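# Fold up a flat cardboard box blank on the table

## Task

Raise the blank's two long side walls and its lid into an upright position while its base stays lying flat on the table, then open the grippers and move both arms away; the folded parts must stay up by themselves afterwards, not because a gripper is still holding them.

## Robot and tools

Robot: two arms, left_arm and right_arm, each with a parallel two-finger gripper and a wrist camera (cam_left_wrist, cam_right_wrist, 504x504 each). Scene frame: origin on the table surface midway between the arms, +z up, +x out across the table, left_arm on the +y side. The left base sits near (-0.005, +0.286, 0) m, the right near (+0.015, -0.335, 0) m. The words left and right only name the arms; they do not refer to sides of an image.

Gripper axes: fingers point along the gripper's own +z; they open and close along its y. The reported end_effector_position is the point between the finger pads, roughly 1 cm short of the fingertips. Reported hand positions can be somewhat wrong, more so at long reach.

The 14-number row (used by execute_actions rows and by move target): one flat list covering both arms. Numbers 1-7 are left_arm: dx, dy, dz, rx, ry, rz, opening. Numbers 8-14 are right_arm in the same order. Every value lies in [-1, 1]; include all 14 even when one arm should do nothing. dx..rz are offsets, not poses, expressed in that gripper's own axes; 1.0 equals 0.6 m of travel or 180 degrees of turn. rx, ry, rz form a single rotation vector. The offset counts from the gripper pose printed in the most recent result that showed it (before any such result in a scene, and for later calls within the same reply, from where the robot stands when the action begins). Each row in an action is counted from that same base pose, not from the row before. So sending zeros drives an arm back to that base pose; it is not a pause. Opening is absolute: +1 fully open (0.094 m), -1 closed.

execute_actions(actions, pictures): the actions list holds at most one item. An empty list just reports the state. {"rows": [...], "steps": n} runs up to 15 control steps of 1/30 s; each row covers one step and the final row repeats if rows run out (default 15 steps). {"steps": n} alone is a wait of up to 300 steps, counted from the last result, so thinking time eats into it. pictures (true/false) chooses whether images come back; by default they do. A refused call sends nothing.

move(target, speed): target is one 14-number row as above. Each gripper follows a straight path toward its target; both paths finish together, lasting 0.5 to 10 s (longer ones are cut off at 10 s, short of the goal). speed is the path's top speed in m/s, 0.002 to 0.5, default 0.25; turning is capped at twice that in rad/s. Openings are sent at the start. Paths do not avoid obstacles or the other arm, and real motion can lag, drift or overshoot speed, notably with a nearly straight arm. Faster contact hits harder, and aiming further past a contact presses harder. The move: line reports the ending (done, off_target, moving, held, fault) and any limits: limits=paced means the sent pose was clipped; limits=held means a check blocked some steps, after which the arm may jump ahead quickly. If only one arm is named, the other finished. Distances to each target are also given.

wait(seconds): 0 to 10 s with no new command.

zoom_image(camera, region): enlarges part of a camera's latest image; region is [x0, y0, x1, y1] in pixels, origin top-left, no larger than 504 by 504.

read_manual(section): returns licence texts only; no motion.

finished_scene(scene): ends the current scene (give its number) and reports success; irreversible. Replying with no tool call also ends things.

Result lines: the state line gives each gripper's position (m) and quat_wxyz in the scene frame. grip_measured is the finger opening on the command scale; the last Joint positions value is the opening in metres. To keep hold of something, command about 0.03 below grip_measured; less squeezes gently. Thin cardboard (under ~2 mm) gets less force. HELD marks steps whose command was partly withheld; a pose unreachable line names an arm whose command the clearance check altered. Hand target shows where the controller is currently driving each gripper. Joint torques are noisy and offset. FAULT, MOTOR HOT (from 75 °C) and OVER-TEMPERATURE FAULT lines report stops; at 90 °C an arm halts for 10 s, at 100 °C it goes limp and drops.

Motion limits: each step the commanded pose is clipped to within 70 mm and 16 degrees of the measured pose, and inverse kinematics favours position over orientation. After an action ends, an arm travels only to its last clipped pose, so check the result and send the remainder. Joint friction can leave a gripper up to ~31 mm off, and smaller commands may not move it. Joint ranges (rad): waist -2.618 to 3.054, shoulder 0 to 3.142, elbow 0 to 3.142, wrist pitch -1.571 to 1.571, wrist yaw -1.571 to 1.571, wrist roll -2.094 to 2.094. To keep one arm still, send the offset back to its desired pose in the first call of a reply and zeros later, with its proper opening each time. The simulation continues while you think.

Avoid: pushing anything off the table, letting the arms collide or press on each other, dropping or slamming parts, very hard pushes, and holding loads long enough to overheat motors. Occasionally a held part may be tugged or a loose item nudged. Finish with grippers open and clear of the box.

Each tool is called after ">>>" as name(argument=value, ...) on one line, values as JSON.

## Session

>>> execute_actions(actions=[])

Scene clock: 0.00 s of 6000.00 s.
left_arm: end_effector_position=(+0.4125, +0.1366, +0.3416) grip_measured=+1.000 end_effector_quat_wxyz=(+0.441, +0.393, +0.728, -0.348) | right_arm: end_effector_position=(+0.1988, -0.5445, +0.2123) grip_measured=+1.000 end_effector_quat_wxyz=(+0.140, -0.370, +0.918, -0.019)
Joint positions: left_arm=[ 0.02   1.735  1.83  -0.869  1.016  0.521  0.094] | right_arm=[-0.923  1.544  1.6   -1.54  -0.27  -1.772  0.094]
Joint velocities: left_arm=[ 0.002  0.012  0.002 -0.066 -0.081  0.007  0.   ] | right_arm=[-0.002  0.017  0.002  0.037  0.022  0.007  0.   ]
Joint torques (N m, as the arm reports them, + toward a larger angle): no reading
Hand target (left_arm): +0.413, +0.137, +0.342; +0.441, +0.393, +0.728, -0.348
Hand target (right_arm): +0.199, -0.544, +0.212; +0.140, -0.370, +0.918, -0.019

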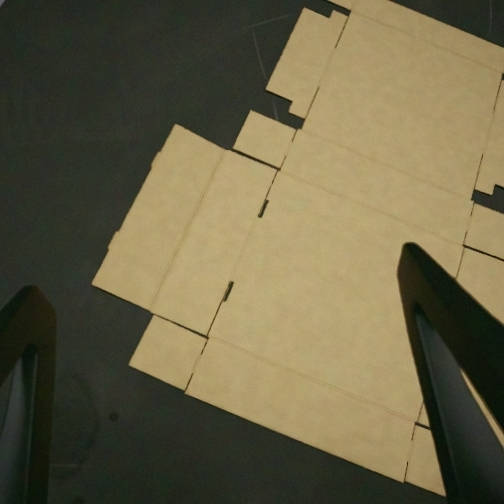

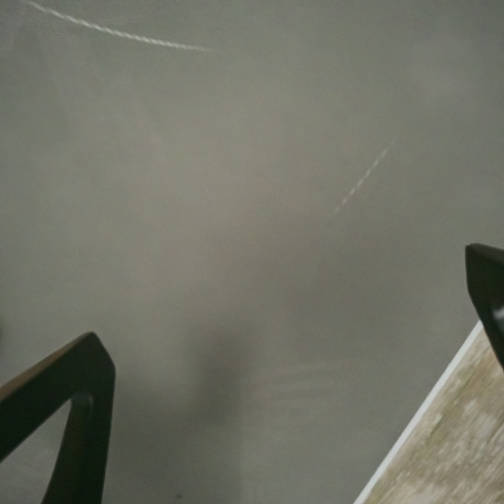

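>>> zoom_image(camera="cam_left_wrist", region=[100,280,300,440])

>>> zoom_image(camera="cam_left_wrist", region=[254,0,504,250])

Region (100, 280, 300, 440) of cam_left_wrist's 504x504 image, scaled by 2.520, with more detail than that image has; it fills the top 403 rows of this view, and the rest is white.

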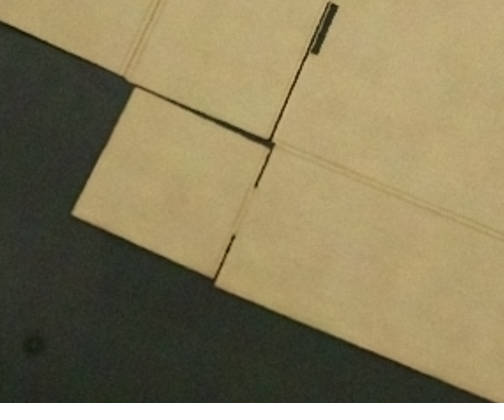

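Region (254, 0, 504, 250) of cam_left_wrist's 504x504 image, scaled by 2.016, with more detail than that image has.

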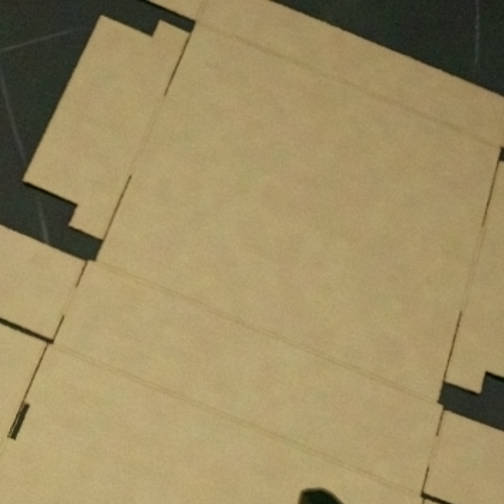

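>>> move(target=[0.463,-0.129,0.089,-0.187,0.275,-0.302,1,-0.703,0.418,0.312,0.04,0.096,0.573,-1], speed=0.3)

Scene clock: 66.50 s of 6000.00 s.
left_arm: end_effector_position=(+0.2954, +0.1286, +0.0930) grip_measured=+1.000 end_effector_quat_wxyz=(+0.033, -0.003, +0.992, -0.120) | right_arm: end_effector_position=(+0.3658, -0.0638, +0.0972) grip_measured=-0.994 end_effector_quat_wxyz=(+0.016, +0.498, +0.867, -0.009)
Joint positions: left_arm=[-0.355  1.694  1.283 -1.007  0.197 -0.404  0.094] | right_arm=[ 0.767  2.29   2.173 -1.459  0.037  1.716  0.   ]
Joint velocities: left_arm=[ 0.002 -0.012 -0.007  0.007  0.037  0.007  0.   ] | right_arm=[ 0.007 -0.002 -0.002 -0.066  0.051  0.081  0.   ]
Joint torques (N m, as the arm reports them, + toward a larger angle): left_arm=[-0.5  -5.91  6.04  0.65 -0.11 -0.07] | right_arm=[  0.78 -13.72   7.18   0.2   -0.11  -0.03]
Hand target (left_arm): +0.284, +0.132, +0.079; +0.005, -0.006, +0.995, -0.104
Hand target (right_arm): +0.365, -0.060, +0.097; +0.012, +0.500, +0.866, -0.008
Off the commanded pose (left_arm): 0.020 m, 4 deg.
Off the commanded pose (right_arm): 0.006 m, 2 deg.
After step 90, 59.67 s passed at rest.
move: off_target (left_arm)
camera_calibration (this result's frames):
cam_left_wrist: T_world_to_cam=[[-0.104791, -0.945606, 0.307973, 0.116326], [-0.673302, 0.295369, 0.677806, 0.113007], [-0.731903, -0.136331, -0.667631, 0.414283], [0, 0, 0, 1]] pos_world=[0.391493, 0.133099, 0.164166]
cam_right_wrist: T_world_to_cam=[[-0.970249, -0.241083, -0.022265, 0.347979], [-0.219899, 0.839035, 0.497659, 0.103236], [-0.101296, 0.48775, -0.867087, 0.264134], [0, 0, 0, 1]] pos_world=[0.387083, -0.131558, 0.185399]

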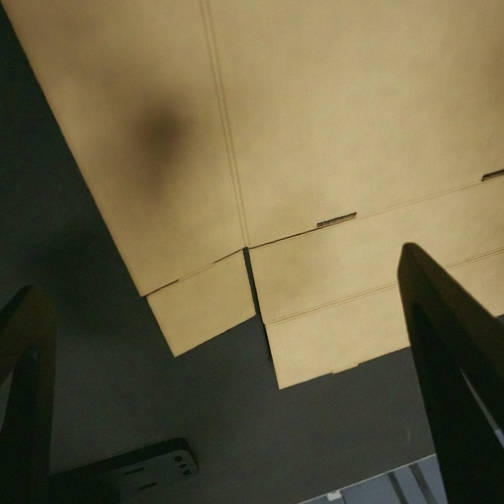

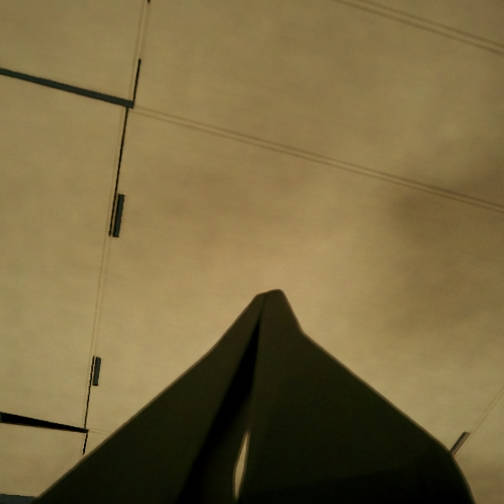

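>>> move(target=[0.032,0.028,0.115,0,0,0,1,0,0,0.155,0,0,0,-1], speed=0.08)

Scene clock: 71.43 s of 6000.00 s.
left_arm: end_effector_position=(+0.2893, +0.1287, +0.0347) grip_measured=+1.000 end_effector_quat_wxyz=(+0.049, -0.002, +0.991, -0.127) | right_arm: end_effector_position=(+0.3685, -0.0616, +0.0130) grip_measured=-0.994 end_effector_quat_wxyz=(+0.019, +0.499, +0.866, -0.002)
Joint positions: left_arm=[-0.361  1.708  1.051 -0.724  0.197 -0.413  0.094] | right_arm=[ 0.767  2.305  1.862 -1.118  0.037  1.717  0.   ]
Joint velocities: left_arm=[ 0.007  0.007 -0.017 -0.037 -0.066 -0.051  0.   ] | right_arm=[ 0.002 -0.007 -0.027 -0.007 -0.051 -0.051  0.001]
Joint torques (N m, as the arm reports them, + toward a larger angle): left_arm=[-0.57 -5.57  5.54  1.01 -0.05 -0.08] | right_arm=[  0.02 -14.15   4.52   0.51  -0.01  -0.14]
Hand target (left_arm): +0.281, +0.129, +0.021; +0.032, -0.003, +0.992, -0.120
Hand target (right_arm): +0.368, -0.065, +0.005; +0.016, +0.498, +0.867, -0.009
Off the commanded pose (left_arm): 0.016 m, 2 deg.
Off the commanded pose (right_arm): 0.010 m, 1 deg.
After step 90, 0.23 s passed at rest.
move: off_target (left_arm)
camera_calibration (this result's frames):
cam_left_wrist: T_world_to_cam=[[-0.112971, -0.94123, 0.318314, 0.135197], [-0.695254, 0.303753, 0.651426, 0.154617], [-0.709831, -0.147717, -0.688709, 0.366771], [0, 0, 0, 1]] pos_world=[0.383116, 0.134465, 0.108842]
cam_right_wrist: T_world_to_cam=[[-0.970163, -0.239686, -0.0365185, 0.349546], [-0.225083, 0.834403, 0.503099, 0.145486], [-0.0901147, 0.496308, -0.863457, 0.186648], [0, 0, 0, 1]] pos_world=[0.388683, -0.130247, 0.100734]

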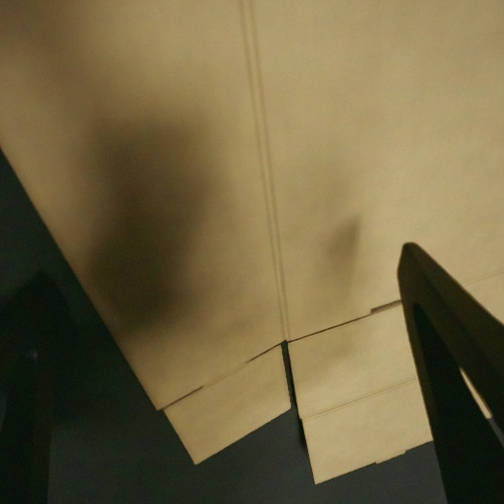

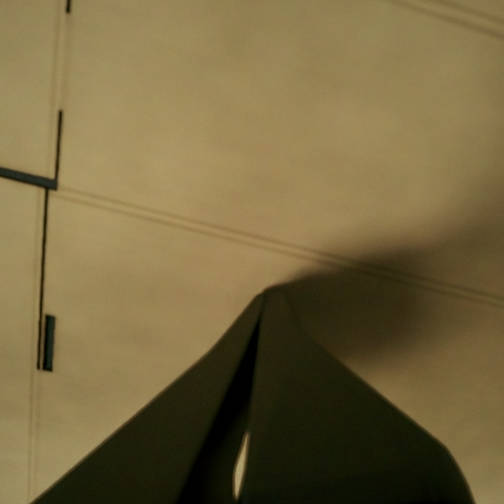

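>>> move(target=[0.005,0.012,0.045,0,-0.02,0,1,0,0,0.03,0,0,0,-1], speed=0.04)

Scene clock: 76.30 s of 6000.00 s.
left_arm: end_effector_position=(+0.2937, +0.1281, +0.0265) grip_measured=+1.000 end_effector_quat_wxyz=(+0.080, -0.009, +0.988, -0.132) | right_arm: end_effector_position=(+0.3726, -0.0583, +0.0111) grip_measured=-0.994 end_effector_quat_wxyz=(+0.023, +0.499, +0.866, +0.009)
Joint positions: left_arm=[-0.367  1.687  0.978 -0.607  0.179 -0.437  0.094] | right_arm=[ 0.767  2.305  1.854 -1.087  0.037  1.717  0.   ]
Joint velocities: left_arm=[ 0.007 -0.012 -0.027  0.037 -0.022 -0.037  0.   ] | right_arm=[ 0.002  0.002 -0.007  0.007  0.007  0.051 -0.001]
Joint torques (N m, as the arm reports them, + toward a larger angle): left_arm=[-0.31 -5.16  2.98  1.68 -0.08  0.09] | right_arm=[  0.42 -13.68   3.48   0.67  -0.01  -0.08]
Hand target (left_arm): +0.288, +0.130, +0.008; +0.078, -0.006, +0.989, -0.127
Hand target (right_arm): +0.369, -0.062, -0.005; +0.019, +0.499, +0.866, -0.003
Off the commanded pose (left_arm): 0.020 m, 1 deg.
Off the commanded pose (right_arm): 0.017 m, 1 deg.
After step 90, 0.87 s passed at rest.
move: off_target (left_arm, right_arm)
camera_calibration (this result's frames):
cam_left_wrist: T_world_to_cam=[[-0.112084, -0.939832, 0.322728, 0.137166], [-0.739872, 0.295734, 0.604261, 0.178573], [-0.663345, -0.171049, -0.728502, 0.354544], [0, 0, 0, 1]] pos_world=[0.38268, 0.136747, 0.106113]
cam_right_wrist: T_world_to_cam=[[-0.969323, -0.239018, -0.0573006, 0.354168], [-0.234164, 0.82718, 0.510824, 0.147508], [-0.074698, 0.508571, -0.857774, 0.17871], [0, 0, 0, 1]] pos_world=[0.391194, -0.12825, 0.0982356]

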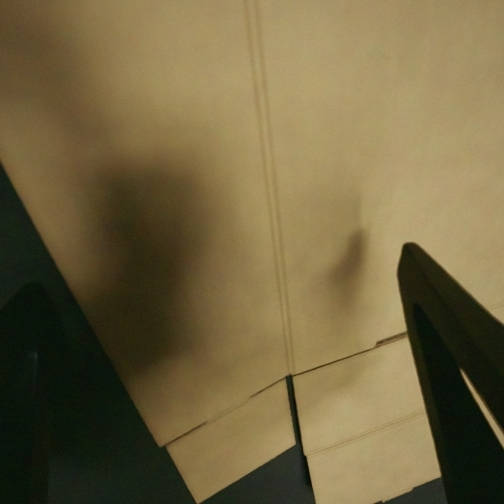

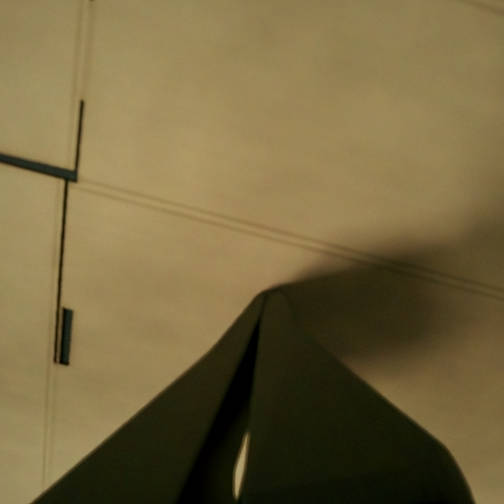

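>>> move(target=[0,0.004,0.02,0,0.04,0,0.2,0.003,-0.008,0.027,0,0,0,-1], speed=0.04)

Scene clock: 81.30 s of 6000.00 s.
left_arm: end_effector_position=(+0.2925, +0.1296, +0.0218) grip_measured=+0.203 end_effector_quat_wxyz=(+0.028, -0.005, +0.991, -0.127) | right_arm: end_effector_position=(+0.3732, -0.0591, +0.0106) grip_measured=-0.994 end_effector_quat_wxyz=(+0.028, +0.499, +0.866, +0.014)
Joint positions: left_arm=[-0.346  1.769  1.072 -0.724  0.215 -0.4    0.057] | right_arm=[ 0.767  2.29   1.826 -1.059  0.042  1.717  0.   ]
Joint velocities: left_arm=[-0.002  0.002  0.007  0.022  0.051  0.11   0.   ] | right_arm=[ 0.007 -0.012  0.007  0.11   0.037 -0.007 -0.   ]
Joint torques (N m, as the arm reports them, + toward a larger angle): left_arm=[ 0.46 -4.64  8.92  0.84  0.19  0.14] | right_arm=[  0.78 -13.61   3.2    0.81  -0.05  -0.03]
Hand target (left_arm): +0.296, +0.128, +0.014; +0.018, -0.001, +0.991, -0.132
Hand target (right_arm): +0.368, -0.060, -0.005; +0.023, +0.499, +0.866, +0.008
Off the commanded pose (left_arm): 0.008 m, 1 deg.
Off the commanded pose (right_arm): 0.017 m, 1 deg.
After step 90, 0.20 s passed at rest.
move: off_target (right_arm)
camera_calibration (this result's frames):
cam_left_wrist: T_world_to_cam=[[-0.0997697, -0.941011, 0.323334, 0.136505], [-0.667923, 0.304199, 0.679222, 0.156274], [-0.737513, -0.148197, -0.658872, 0.367762], [0, 0, 0, 1]] pos_world=[0.389227, 0.135415, 0.0920272]
cam_right_wrist: T_world_to_cam=[[-0.968421, -0.238495, -0.0726685, 0.354349], [-0.241484, 0.824753, 0.51134, 0.151117], [-0.0620186, 0.512741, -0.856301, 0.174137], [0, 0, 0, 1]] pos_world=[0.390452, -0.129411, 0.0975918]

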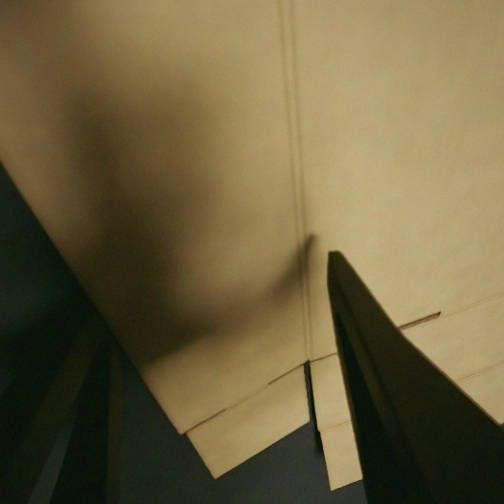

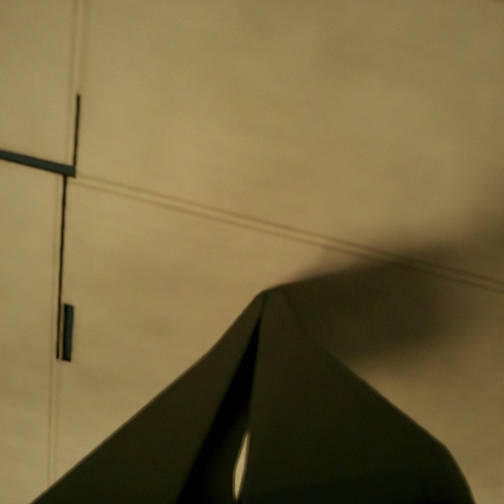

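>>> move(target=[0,-0.065,-0.005,0,0,0,0.2,0.003,-0.006,0.027,0,0,0,-1], speed=0.04)

Scene clock: 86.37 s of 6000.00 s.
left_arm: end_effector_position=(+0.2819, +0.1122, +0.0314) grip_measured=+0.203 end_effector_quat_wxyz=(+0.017, -0.015, +0.994, -0.102) | right_arm: end_effector_position=(+0.3777, -0.0607, +0.0107) grip_measured=-0.994 end_effector_quat_wxyz=(+0.043, +0.499, +0.865, +0.019)
Joint positions: left_arm=[-0.432  1.77   1.125 -0.801  0.166 -0.501  0.057] | right_arm=[ 0.767  2.282  1.811 -1.033  0.066  1.717  0.   ]
Joint velocities: left_arm=[ 0.002  0.017  0.002 -0.007 -0.007  0.022 -0.   ] | right_arm=[-0.002 -0.007 -0.007 -0.037 -0.037 -0.022  0.   ]
Joint torques (N m, as the arm reports them, + toward a larger angle): left_arm=[-1.34 -6.02 10.63  1.04  0.27 -0.03] | right_arm=[  0.69 -13.56   3.24   0.81  -0.25  -0.05]
Hand target (left_arm): +0.291, +0.093, +0.035; +0.027, -0.004, +0.991, -0.128
Hand target (right_arm): +0.370, -0.060, -0.005; +0.028, +0.499, +0.866, +0.014
Off the commanded pose (left_arm): 0.022 m, 3 deg.
Off the commanded pose (right_arm): 0.018 m, 2 deg.
After step 90, 0.83 s passed at rest.
move: off_target (left_arm, right_arm)
camera_calibration (this result's frames):
cam_left_wrist: T_world_to_cam=[[-0.0736241, -0.957687, 0.278237, 0.111848], [-0.656293, 0.256595, 0.709534, 0.149058], [-0.750906, -0.130366, -0.647415, 0.365158], [0, 0, 0, 1]] pos_world=[0.38026, 0.116472, 0.0995268]
cam_right_wrist: T_world_to_cam=[[-0.966199, -0.237794, -0.0995682, 0.357885], [-0.255282, 0.828696, 0.49809, 0.159115], [-0.035931, 0.506672, -0.86139, 0.165166], [0, 0, 0, 1]] pos_world=[0.392342, -0.13044, 0.0986525]

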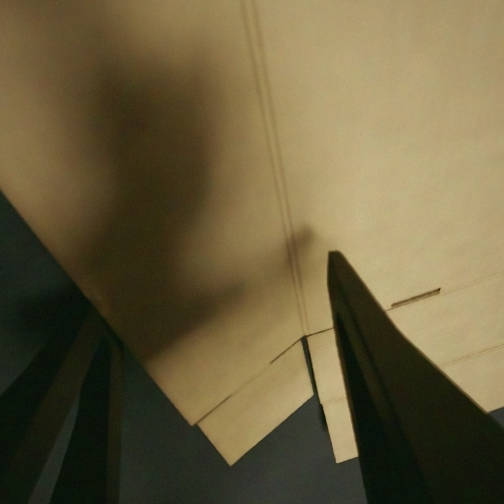

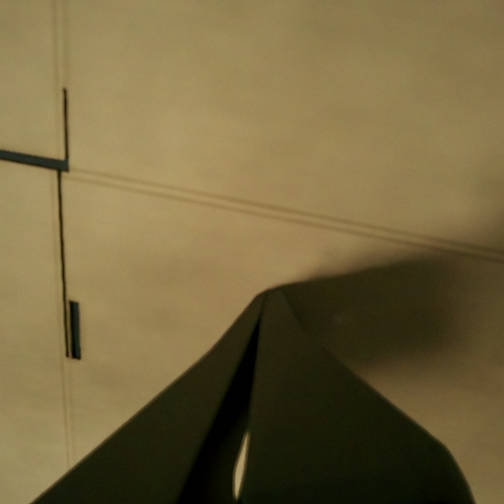

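>>> move(target=[0,0,0,0,0,0,0.2,0,0,-0.06,0,0,0,-1], speed=0.1)

>>> move(target=[0,0,0,0,0,0,0.2,0.138,0.06,0,-0.07,0.12,0,-1], speed=0.1)

Scene clock: 98.23 s of 6000.00 s.
left_arm: end_effector_position=(+0.2817, +0.1129, +0.0313) grip_measured=+0.203 end_effector_quat_wxyz=(+0.017, -0.017, +0.995, -0.100) | right_arm: end_effector_position=(+0.3722, -0.0656, +0.0345) grip_measured=-0.994 end_effector_quat_wxyz=(+0.039, +0.499, +0.866, +0.006)
Joint positions: left_arm=[-0.432  1.77   1.125 -0.803  0.163 -0.504  0.057] | right_arm=[ 0.767  2.259  1.869 -1.142  0.068  1.717  0.   ]
Joint velocities: left_arm=[-0.002 -0.002  0.002 -0.037  0.037 -0.095 -0.   ] | right_arm=[ 0.007 -0.002 -0.027 -0.095 -0.007 -0.007  0.   ]
Joint torques (N m, as the arm reports them, + toward a larger angle): left_arm=[ 0.06 -7.59  7.71  0.74 -0.02  0.04] | right_arm=[  0.72 -16.21   7.03   0.34   0.    -0.04]
Hand target (left_arm): +0.282, +0.112, +0.031; +0.017, -0.015, +0.995, -0.102
Hand target (right_arm): +0.374, -0.061, +0.047; +0.043, +0.499, +0.865, +0.019
Off the commanded pose (left_arm): 0.001 m, 0 deg.
Off the commanded pose (right_arm): 0.013 m, 2 deg.
After step 90, 7.90 s passed at rest.
move: off_target (right_arm)
camera_calibration (this result's frames):
cam_left_wrist: T_world_to_cam=[[-0.0705062, -0.95886, 0.274986, 0.111867], [-0.656415, 0.252172, 0.711006, 0.149363], [-0.751098, -0.130374, -0.647189, 0.36507], [0, 0, 0, 1]] pos_world=[0.380135, 0.117195, 0.0993102]
cam_right_wrist: T_world_to_cam=[[-0.967941, -0.239297, -0.0763407, 0.353525], [-0.245582, 0.837801, 0.487625, 0.147223], [-0.0527287, 0.49074, -0.869709, 0.193484], [0, 0, 0, 1]] pos_world=[0.388548, -0.133696, 0.123474]

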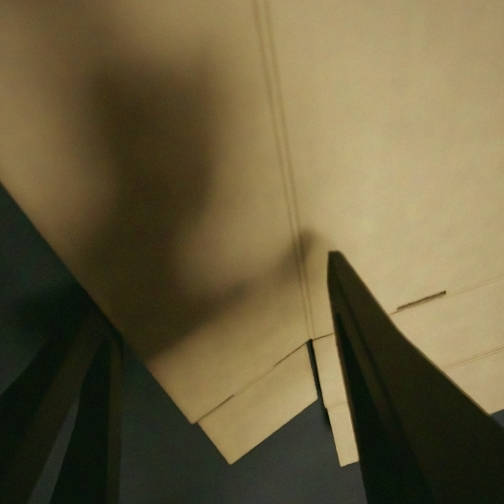

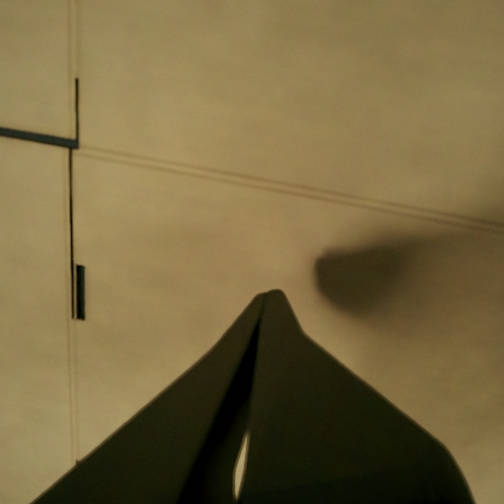

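Scene clock: 100.90 s of 6000.00 s.
left_arm: end_effector_position=(+0.2817, +0.1129, +0.0313) grip_measured=+0.203 end_effector_quat_wxyz=(+0.017, -0.017, +0.995, -0.100) | right_arm: end_effector_position=(+0.3658, +0.0202, +0.0244) grip_measured=-0.994 end_effector_quat_wxyz=(-0.070, +0.487, +0.851, +0.182)
Joint positions: left_arm=[-0.432  1.77   1.125 -0.803  0.163 -0.504  0.057] | right_arm=[ 0.8    2.231  1.717 -0.752 -0.253  1.783  0.   ]
Joint velocities: left_arm=[-0.017  0.002  0.002 -0.022 -0.022 -0.051  0.   ] | right_arm=[-0.007  0.002  0.002 -0.037 -0.051 -0.022  0.001]
Joint torques (N m, as the arm reports them, + toward a larger angle): left_arm=[ 0.08 -7.58  7.73  0.72 -0.05  0.  ] | right_arm=[  1.1  -17.18   4.7    1.06  -0.26  -0.01]
Hand target (left_arm): +0.282, +0.113, +0.031; +0.017, -0.017, +0.995, -0.100
Hand target (right_arm): +0.361, +0.024, +0.031; -0.072, +0.484, +0.851, +0.191
Off the commanded pose (left_arm): 0.000 m, 0 deg.
Off the commanded pose (right_arm): 0.009 m, 1 deg.
move: done
camera_calibration (this result's frames):
cam_left_wrist: T_world_to_cam=[[-0.0705062, -0.95886, 0.274986, 0.111867], [-0.656415, 0.252172, 0.711006, 0.149363], [-0.751098, -0.130374, -0.647189, 0.36507], [0, 0, 0, 1]] pos_world=[0.380135, 0.117195, 0.0993102]
cam_right_wrist: T_world_to_cam=[[-0.963949, -0.211464, -0.161508, 0.367129], [-0.255194, 0.56282, 0.7862, 0.0805092], [-0.0753525, 0.799072, -0.596494, 0.137602], [0, 0, 0, 1]] pos_world=[0.384808, -0.0776321, 0.0780771]

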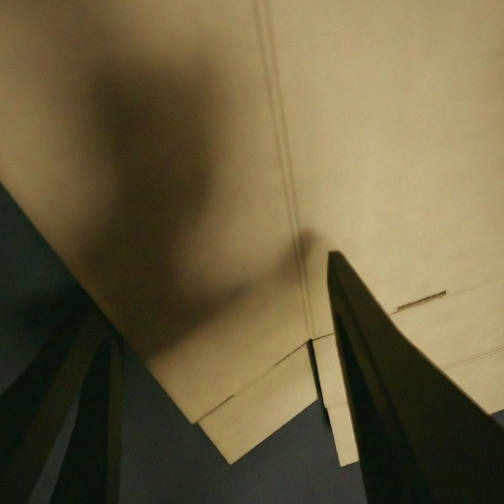

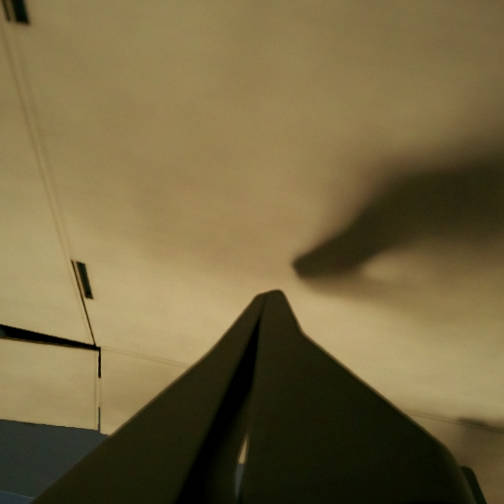

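>>> move(target=[0,0,0,0,0,0,0.2,-0.003,-0.006,0.06,0,0,0,-1], speed=0.05)

>>> move(target=[0,-0.055,-0.03,0,0,0,0.2,-0.009,-0.007,0.028,0,0,0,-1], speed=0.04)

Scene clock: 108.43 s of 6000.00 s.
left_arm: end_effector_position=(+0.2817, +0.1129, +0.0313) grip_measured=+0.203 end_effector_quat_wxyz=(+0.017, -0.017, +0.995, -0.100) | right_arm: end_effector_position=(+0.3756, +0.0340, +0.0129) grip_measured=-0.994 end_effector_quat_wxyz=(-0.063, +0.482, +0.849, +0.206)
Joint positions: left_arm=[-0.432  1.77   1.125 -0.803  0.163 -0.504  0.057] | right_arm=[ 0.808  2.269  1.717 -0.663 -0.254  1.792  0.   ]
Joint velocities: left_arm=[-0.017 -0.002 -0.012  0.037  0.066 -0.022 -0.   ] | right_arm=[-0.007 -0.002  0.007 -0.007  0.022  0.037 -0.001]
Joint torques (N m, as the arm reports them, + toward a larger angle): left_arm=[ 0.07 -7.59  7.72  0.72 -0.05  0.01] | right_arm=[  1.21 -12.72   4.36   1.15  -0.09   0.03]
Hand target (left_arm): +0.282, +0.113, +0.031; +0.017, -0.017, +0.995, -0.100
Hand target (right_arm): +0.365, +0.031, -0.010; -0.069, +0.487, +0.852, +0.182
Off the commanded pose (left_arm): 0.000 m, 0 deg.
Off the commanded pose (right_arm): 0.025 m, 3 deg.
After step 90, 3.47 s passed at rest.
move: off_target (right_arm)
camera_calibration (this result's frames):
cam_left_wrist: T_world_to_cam=[[-0.0705062, -0.95886, 0.274986, 0.111867], [-0.656415, 0.252172, 0.711006, 0.149363], [-0.751098, -0.130374, -0.647189, 0.36507], [0, 0, 0, 1]] pos_world=[0.380135, 0.117195, 0.0993102]
cam_right_wrist: T_world_to_cam=[[-0.957807, -0.20438, -0.202076, 0.375636], [-0.282188, 0.535268, 0.796152, 0.0952471], [-0.054553, 0.819583, -0.570357, 0.111652], [0, 0, 0, 1]] pos_world=[0.392755, -0.0657182, 0.0637571]

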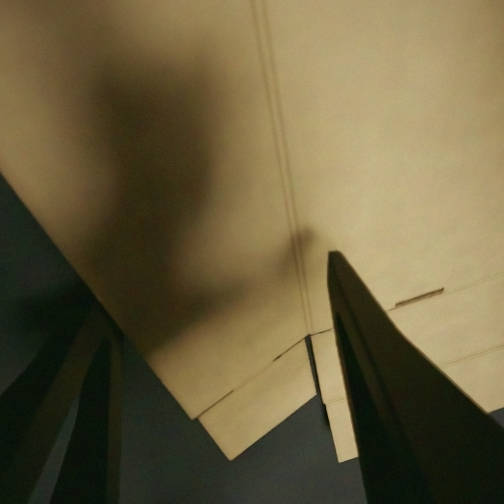

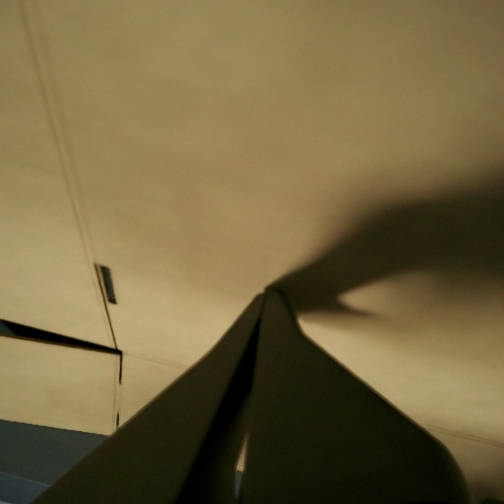

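Scene clock: 109.63 s of 6000.00 s.
left_arm: end_effector_position=(+0.2807, +0.0862, +0.0541) grip_measured=+0.203 end_effector_quat_wxyz=(+0.020, -0.015, +0.994, -0.107) | right_arm: end_effector_position=(+0.3825, +0.0400, +0.0134) grip_measured=-0.994 end_effector_quat_wxyz=(-0.058, +0.479, +0.847, +0.223)
Joint positions: left_arm=[-0.503  1.77   1.219 -0.873  0.161 -0.574  0.057] | right_arm=[ 0.808  2.276  1.717 -0.619 -0.255  1.792  0.   ]
Joint velocities: left_arm=[ 0.007  0.012  0.007 -0.007 -0.022 -0.081  0.001] | right_arm=[ 0.002  0.017 -0.002 -0.037 -0.037  0.051 -0.   ]
Joint torques (N m, as the arm reports them, + toward a larger angle): left_arm=[-0.59 -6.75 10.1   0.63 -0.14  0.  ] | right_arm=[  0.44 -13.49   4.53   1.2   -0.18  -0.12]
Hand target (left_arm): +0.281, +0.084, +0.055; +0.017, -0.017, +0.995, -0.101
Hand target (right_arm): +0.376, +0.035, -0.005; -0.063, +0.482, +0.849, +0.206
Off the commanded pose (left_arm): 0.003 m, 1 deg.
Off the commanded pose (right_arm): 0.020 m, 2 deg.
move: off_target (right_arm)
camera_calibration (this result's frames):
cam_left_wrist: T_world_to_cam=[[-0.0747114, -0.955208, 0.286351, 0.0802076], [-0.660394, 0.262554, 0.703523, 0.139858], [-0.747193, -0.136543, -0.650429, 0.375199], [0, 0, 0, 1]] pos_world=[0.3787, 0.0911254, 0.122679]
cam_right_wrist: T_world_to_cam=[[-0.951756, -0.199261, -0.233357, 0.38139], [-0.304323, 0.515431, 0.801074, 0.102751], [-0.0393433, 0.833442, -0.551204, 0.100699], [0, 0, 0, 1]] pos_world=[0.398221, -0.060892, 0.0621942]

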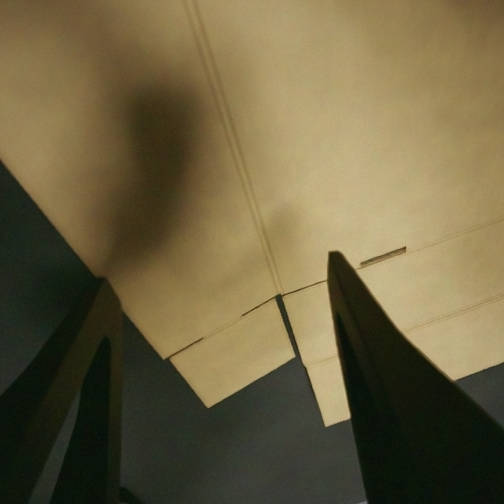

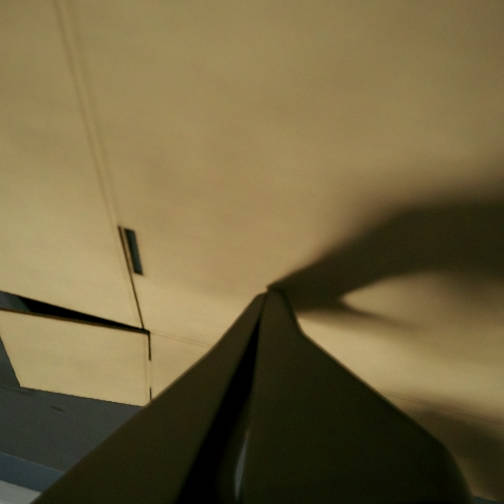

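>>> move(target=[-0.067,0.03,-0.072,0.03,0,-0.045,0.2,0.018,0.018,-0.055,0,0,0,-1], speed=0.12)

>>> move(target=[0,0,0,0,0,0,0.2,0.035,-0.19,-0.07,0,0,0,-1], speed=0.12)

Scene clock: 129.67 s of 6000.00 s.
left_arm: end_effector_position=(+0.3167, +0.1139, +0.0935) grip_measured=+0.203 end_effector_quat_wxyz=(+0.020, -0.085, +0.984, -0.153) | right_arm: end_effector_position=(+0.3774, +0.0357, +0.0353) grip_measured=-0.994 end_effector_quat_wxyz=(-0.062, +0.482, +0.849, +0.210)
Joint positions: left_arm=[-0.343  1.77   1.361 -0.988  0.256 -0.566  0.057] | right_arm=[ 0.808  2.247  1.769 -0.728 -0.255  1.792  0.   ]
Joint velocities: left_arm=[ 0.002 -0.002 -0.007 -0.081 -0.022 -0.007 -0.   ] | right_arm=[-0.002  0.002 -0.007 -0.037  0.051  0.007  0.   ]
Joint torques (N m, as the arm reports them, + toward a larger angle): left_arm=[ 0.57 -7.   10.32  0.68  0.    0.08] | right_arm=[  0.42 -16.88   7.43   0.95  -0.16  -0.09]
Hand target (left_arm): +0.319, +0.114, +0.094; +0.014, -0.084, +0.984, -0.154
Hand target (right_arm): +0.381, +0.039, +0.050; -0.058, +0.479, +0.847, +0.223
Off the commanded pose (left_arm): 0.002 m, 1 deg.
Off the commanded pose (right_arm): 0.015 m, 2 deg.
After step 90, 15.80 s passed at rest.
move: off_target (right_arm)
camera_calibration (this result's frames):
cam_left_wrist: T_world_to_cam=[[0.0587451, -0.924186, 0.377397, 0.0437849], [-0.684836, 0.237753, 0.68882, 0.140571], [-0.726326, -0.29892, -0.618949, 0.440387], [0, 0, 0, 1]] pos_world=[0.41356, 0.138685, 0.159225]
cam_right_wrist: T_world_to_cam=[[-0.956543, -0.203399, -0.208935, 0.381921], [-0.287019, 0.530388, 0.79769, 0.0789413], [-0.0514323, 0.822993, -0.565718, 0.121685], [0, 0, 0, 1]] pos_world=[0.39424, -0.064333, 0.0856654]

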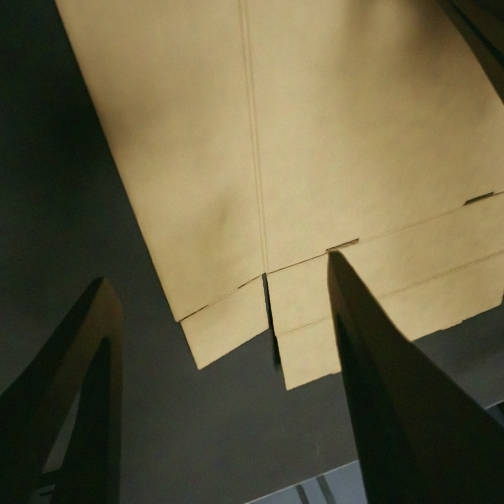

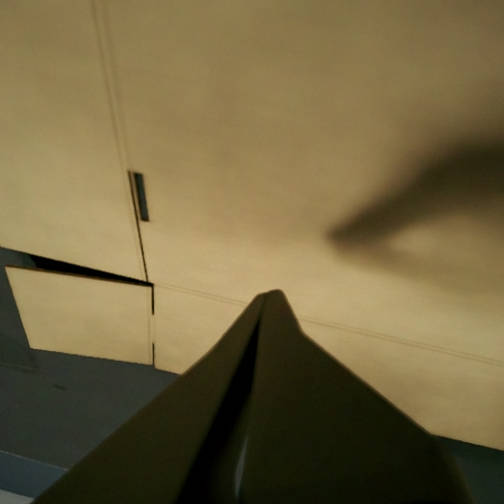

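Scene clock: 131.20 s of 6000.00 s.
left_arm: end_effector_position=(+0.3167, +0.1139, +0.0935) grip_measured=+0.203 end_effector_quat_wxyz=(+0.020, -0.085, +0.984, -0.153) | right_arm: end_effector_position=(+0.2707, -0.0180, +0.0431) grip_measured=-0.994 end_effector_quat_wxyz=(-0.064, +0.482, +0.849, +0.205)
Joint positions: left_arm=[-0.343  1.77   1.361 -0.988  0.256 -0.566  0.057] | right_arm=[ 0.892  1.823  1.171 -0.546 -0.226  1.872  0.   ]
Joint velocities: left_arm=[-0.007 -0.002 -0.002 -0.095 -0.022 -0.007  0.001] | right_arm=[ 0.002 -0.012  0.007  0.037 -0.007 -0.037  0.   ]
Joint torques (N m, as the arm reports them, + toward a larger angle): left_arm=[ 0.08 -7.99  8.3   0.83 -0.01  0.02] | right_arm=[  1.17 -12.25   4.59   1.15  -0.11  -0.05]
Hand target (left_arm): +0.317, +0.114, +0.093; +0.020, -0.085, +0.984, -0.153
Hand target (right_arm): +0.267, -0.018, +0.045; -0.062, +0.481, +0.849, +0.210
Off the commanded pose (left_arm): 0.000 m, 0 deg.
Off the commanded pose (right_arm): 0.006 m, 1 deg.
move: done
camera_calibration (this result's frames):
cam_left_wrist: T_world_to_cam=[[0.0587451, -0.924186, 0.377397, 0.0437849], [-0.684836, 0.237753, 0.68882, 0.140571], [-0.726326, -0.29892, -0.618949, 0.440387], [0, 0, 0, 1]] pos_world=[0.41356, 0.138685, 0.159225]
cam_right_wrist: T_world_to_cam=[[-0.95806, -0.206016, -0.199195, 0.27055], [-0.280755, 0.535481, 0.796516, 0.0689996], [-0.0574301, 0.819035, -0.570862, 0.166613], [0, 0, 0, 1]] pos_world=[0.288144, -0.117672, 0.0940462]

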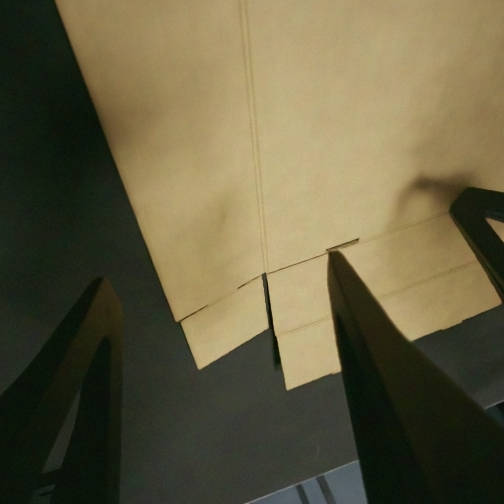

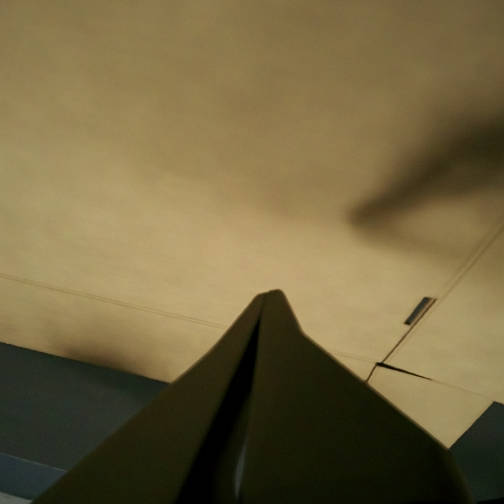

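>>> move(target=[0.002,0.043,0.135,0,0,0,0.6,-0.047,0,0.087,0,0,0,-1], speed=0.06)

>>> move(target=[0,0,0.02,0,0.02,0,-0.2,-0.009,-0.009,0.025,0,0,0,-1], speed=0.04)

Scene clock: 138.17 s of 6000.00 s.
left_arm: end_effector_position=(+0.3266, +0.1100, +0.0282) grip_measured=+0.597 end_effector_quat_wxyz=(+0.041, -0.082, +0.982, -0.163) | right_arm: end_effector_position=(+0.2955, -0.0051, +0.0117) grip_measured=-0.994 end_effector_quat_wxyz=(-0.061, +0.473, +0.847, +0.236)
Joint positions: left_arm=[-0.343  1.843  1.173 -0.678  0.256 -0.566  0.075] | right_arm=[ 0.863  1.935  1.155 -0.361 -0.248  1.841  0.   ]
Joint velocities: left_arm=[ 0.007 -0.002 -0.012  0.022 -0.081 -0.066 -0.002] | right_arm=[-0.002 -0.012  0.002 -0.022  0.007  0.022 -0.   ]
Joint torques (N m, as the arm reports them, + toward a larger angle): left_arm=[ 0.2  -6.19  4.92  1.07  0.    0.04] | right_arm=[-0.33 -8.23  4.05  1.13 -0.08 -0.15]
Hand target (left_arm): +0.317, +0.115, +0.009; +0.020, -0.085, +0.984, -0.153
Hand target (right_arm): +0.290, -0.019, -0.012; -0.065, +0.482, +0.849, +0.205
Off the commanded pose (left_arm): 0.023 m, 3 deg.
Off the commanded pose (right_arm): 0.029 m, 4 deg.
After step 90, 1.87 s passed at rest.
move: off_target (left_arm, right_arm)
camera_calibration (this result's frames):
cam_left_wrist: T_world_to_cam=[[0.0414302, -0.917437, 0.395719, 0.068623], [-0.714892, 0.24947, 0.653218, 0.202774], [-0.698006, -0.309959, -0.645533, 0.398805], [0, 0, 0, 1]] pos_world=[0.420487, 0.135985, 0.0978307]
cam_right_wrist: T_world_to_cam=[[-0.947843, -0.201711, -0.246793, 0.288259], [-0.315906, 0.49153, 0.811543, 0.104071], [-0.0423909, 0.847179, -0.529614, 0.134672], [0, 0, 0, 1]] pos_world=[0.31181, -0.1071, 0.0580058]

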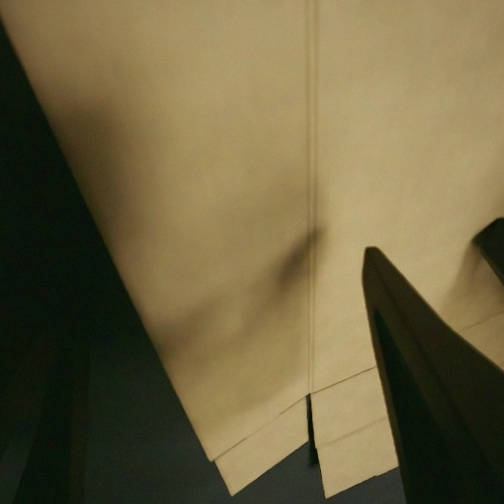

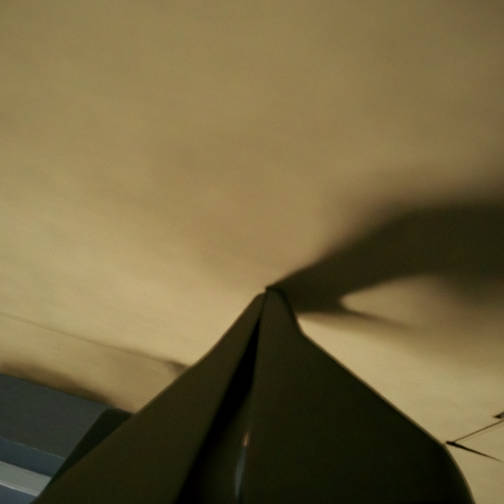

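Scene clock: 139.23 s of 6000.00 s.
left_arm: end_effector_position=(+0.3268, +0.1075, +0.0218) grip_measured=-0.197 end_effector_quat_wxyz=(+0.024, -0.077, +0.983, -0.163) | right_arm: end_effector_position=(+0.3028, +0.0023, +0.0126) grip_measured=-0.994 end_effector_quat_wxyz=(-0.056, +0.468, +0.844, +0.255)
Joint positions: left_arm=[-0.342  1.883  1.202 -0.7    0.272 -0.552  0.038] | right_arm=[ 0.863  1.946  1.155 -0.308 -0.25   1.841  0.   ]
Joint velocities: left_arm=[ 0.002  0.012 -0.002 -0.007  0.007  0.022  0.   ] | right_arm=[ 0.002 -0.007 -0.002 -0.051 -0.022 -0.022 -0.   ]
Joint torques (N m, as the arm reports them, + toward a larger angle): left_arm=[ 0.48 -6.45  9.58  0.76  0.18  0.1 ] | right_arm=[ 0.4  -9.55  3.91  1.3  -0.17 -0.12]
Hand target (left_arm): +0.328, +0.107, +0.017; +0.010, -0.077, +0.983, -0.165
Hand target (right_arm): +0.296, -0.005, -0.005; -0.061, +0.473, +0.847, +0.236
Off the commanded pose (left_arm): 0.005 m, 2 deg.
Off the commanded pose (right_arm): 0.020 m, 2 deg.
move: off_target (right_arm)
camera_calibration (this result's frames):
cam_left_wrist: T_world_to_cam=[[0.0403432, -0.917518, 0.395642, 0.0692451], [-0.689583, 0.260981, 0.675548, 0.197739], [-0.723082, -0.300082, -0.622176, 0.400672], [0, 0, 0, 1]] pos_world=[0.423282, 0.132162, 0.0883103]
cam_right_wrist: T_world_to_cam=[[-0.940007, -0.194392, -0.280355, 0.294911], [-0.340017, 0.466773, 0.816401, 0.109314], [-0.0278394, 0.862748, -0.504867, 0.124435], [0, 0, 0, 1]] pos_world=[0.317851, -0.101053, 0.0562586]

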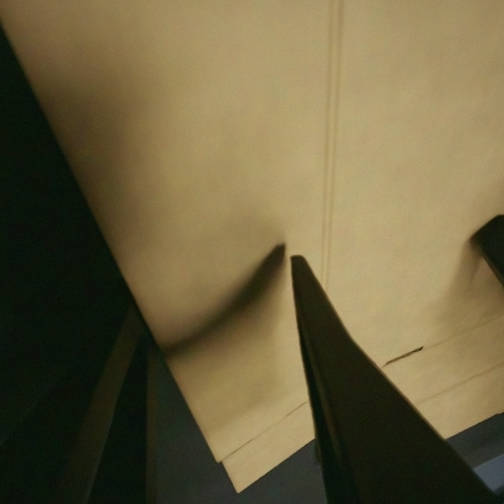

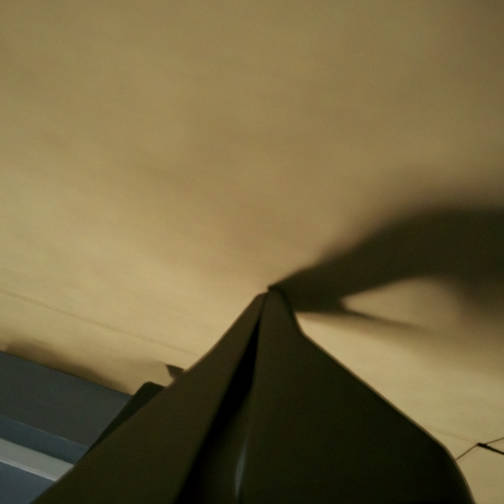

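>>> move(target=[0,-0.025,0.003,0.12,0,0,-0.2,-0.012,-0.026,0.018,0.01,-0.015,0,-1], speed=0.05)

Scene clock: 149.20 s of 6000.00 s.
left_arm: end_effector_position=(+0.3354, +0.0905, +0.0281) grip_measured=-0.197 end_effector_quat_wxyz=(+0.037, -0.070, +0.937, -0.341) | right_arm: end_effector_position=(+0.3057, +0.0016, +0.0120) grip_measured=-0.994 end_effector_quat_wxyz=(-0.041, +0.469, +0.845, +0.254)
Joint positions: left_arm=[-0.235  1.86   1.043 -0.404  0.621 -0.526  0.038] | right_arm=[ 0.869  1.947  1.155 -0.302 -0.219  1.841  0.   ]
Joint velocities: left_arm=[ 0.012 -0.002  0.007  0.022  0.037 -0.051 -0.001] | right_arm=[-0.002 -0.027  0.002  0.022 -0.037 -0.007 -0.   ]
Joint torques (N m, as the arm reports them, + toward a larger angle): left_arm=[ 0.63 -9.11  4.76  1.3   0.21  0.1 ] | right_arm=[  1.27 -10.07   3.98   1.22   0.02  -0.07]
Hand target (left_arm): +0.329, +0.093, +0.025; +0.035, -0.070, +0.936, -0.344
Hand target (right_arm): +0.296, -0.005, -0.005; -0.043, +0.473, +0.849, +0.231
Off the commanded pose (left_arm): 0.007 m, 0 deg.
Off the commanded pose (right_arm): 0.021 m, 3 deg.
After step 90, 2.93 s passed at rest.
move: off_target (right_arm)
camera_calibration (this result's frames):
cam_left_wrist: T_world_to_cam=[[-0.00154783, -0.714952, 0.699172, 0.0379319], [-0.720431, 0.485692, 0.495058, 0.198899], [-0.693525, -0.502939, -0.515825, 0.411136], [0, 0, 0, 1]] pos_world=[0.428485, 0.137292, 0.0870867]
cam_right_wrist: T_world_to_cam=[[-0.934772, -0.191357, -0.299305, 0.295964], [-0.355139, 0.482529, 0.800651, 0.115908], [-0.00878689, 0.854721, -0.519013, 0.119178], [0, 0, 0, 1]] pos_world=[0.318869, -0.101158, 0.0576368]

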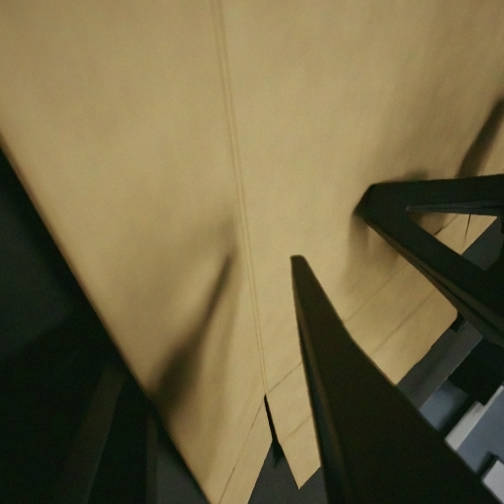

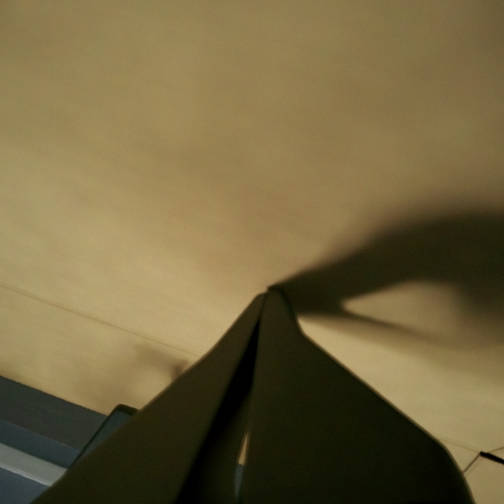

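>>> move(target=[0,-0.048,0.016,-0.14,0,0,-0.3,-0.009,-0.029,0.017,0.015,-0.02,0,-1], speed=0.05)

Scene clock: 158.93 s of 6000.00 s.
left_arm: end_effector_position=(+0.3361, +0.0721, +0.0402) grip_measured=-0.297 end_effector_quat_wxyz=(+0.025, -0.081, +0.989, -0.125) | right_arm: end_effector_position=(+0.3056, +0.0020, +0.0108) grip_measured=-0.994 end_effector_quat_wxyz=(-0.025, +0.469, +0.847, +0.250)
Joint positions: left_arm=[-0.453  1.955  1.397 -0.834  0.184 -0.661  0.033] | right_arm=[ 0.885  1.947  1.155 -0.301 -0.18   1.845  0.   ]
Joint velocities: left_arm=[ 0.007 -0.002 -0.022 -0.022  0.007  0.066 -0.001] | right_arm=[-0.002 -0.002 -0.012 -0.022  0.022 -0.066 -0.001]
Joint torques (N m, as the arm reports them, + toward a larger angle): left_arm=[-0.98 -7.54 10.51  0.88  0.14 -0.18] | right_arm=[ 1.24 -9.73  5.01  0.97  0.13 -0.01]
Hand target (left_arm): +0.338, +0.062, +0.039; +0.023, -0.078, +0.988, -0.130
Hand target (right_arm): +0.296, -0.006, -0.005; -0.025, +0.475, +0.852, +0.220
Off the commanded pose (left_arm): 0.010 m, 1 deg.
Off the commanded pose (right_arm): 0.020 m, 4 deg.
After step 90, 2.07 s passed at rest.
move: off_target (right_arm)
camera_calibration (this result's frames):
cam_left_wrist: T_world_to_cam=[[0.0502242, -0.944401, 0.324939, 0.0304981], [-0.688658, 0.20289, 0.696122, 0.203971], [-0.723345, -0.258734, -0.640179, 0.406003], [0, 0, 0, 1]] pos_world=[0.432615, 0.0924654, 0.108016]
cam_right_wrist: T_world_to_cam=[[-0.92868, -0.193772, -0.316239, 0.293882], [-0.3708, 0.503114, 0.78063, 0.121541], [0.00783996, 0.842217, -0.539082, 0.113429], [0, 0, 0, 1]] pos_world=[0.3171, -0.0997344, 0.0592056]

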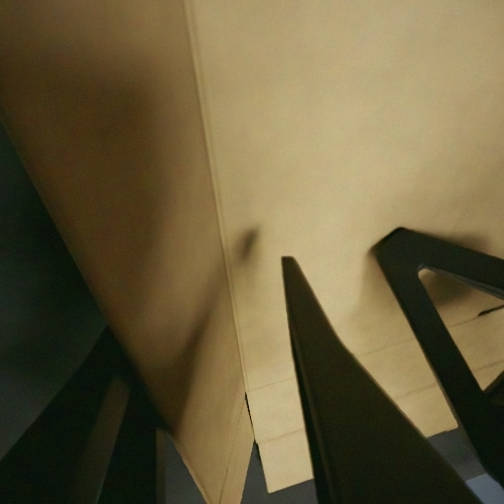

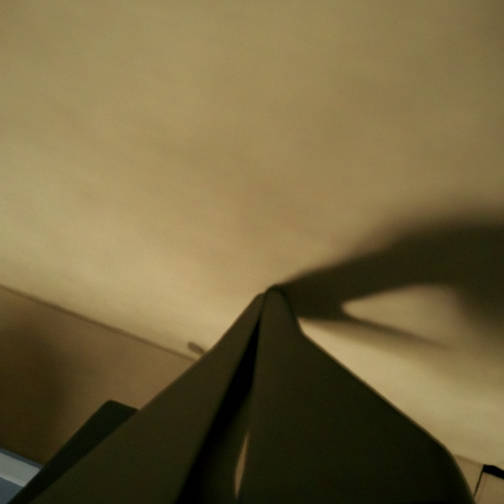

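>>> move(target=[0.006,-0.035,0.012,-0.08,0,0,-0.7,-0.009,-0.027,0.015,0,0,0,-1], speed=0.05)

Scene clock: 165.83 s of 6000.00 s.
left_arm: end_effector_position=(+0.3338, +0.0637, +0.0425) grip_measured=-0.696 end_effector_quat_wxyz=(+0.014, -0.083, +0.996, +0.004) | right_arm: end_effector_position=(+0.3099, +0.0071, +0.0113) grip_measured=-0.995 end_effector_quat_wxyz=(-0.020, +0.466, +0.840, +0.279)
Joint positions: left_arm=[-0.562  2.106  1.658 -1.105 -0.023 -0.757  0.014] | right_arm=[ 0.885  1.94   1.113 -0.204 -0.183  1.854  0.   ]
Joint velocities: left_arm=[-0.007 -0.012  0.007  0.022  0.022  0.066 -0.001] | right_arm=[-0.002  0.012 -0.007  0.051  0.037  0.022 -0.001]
Joint torques (N m, as the arm reports them, + toward a larger angle): left_arm=[-1.57 -8.35 10.31  0.56 -0.12 -0.29] | right_arm=[  0.55 -10.98   3.74   1.08  -0.08  -0.22]
Hand target (left_arm): +0.335, +0.050, +0.038; +0.016, -0.084, +0.996, -0.001
Hand target (right_arm): +0.298, -0.005, -0.005; -0.025, +0.469, +0.847, +0.250
Off the commanded pose (left_arm): 0.015 m, 0 deg.
Off the commanded pose (right_arm): 0.024 m, 3 deg.
After step 90, 1.17 s passed at rest.
move: off_target (left_arm, right_arm)
camera_calibration (this result's frames):
cam_left_wrist: T_world_to_cam=[[0.066368, -0.995116, 0.0730725, 0.0305604], [-0.656799, 0.0115611, 0.753977, 0.201603], [-0.75114, -0.0980339, -0.652823, 0.403199], [0, 0, 0, 1]] pos_world=[0.433243, 0.0676076, 0.108981]
cam_right_wrist: T_world_to_cam=[[-0.917229, -0.171765, -0.359426, 0.295814], [-0.397019, 0.468122, 0.789454, 0.128481], [0.0326548, 0.86681, -0.497569, 0.101032], [0, 0, 0, 1]] pos_world=[0.31904, -0.0969101, 0.0551641]

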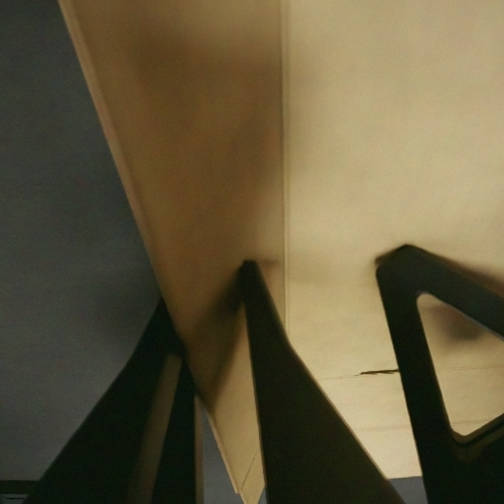

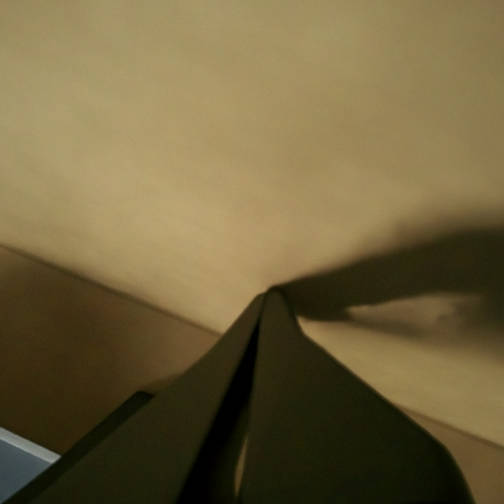

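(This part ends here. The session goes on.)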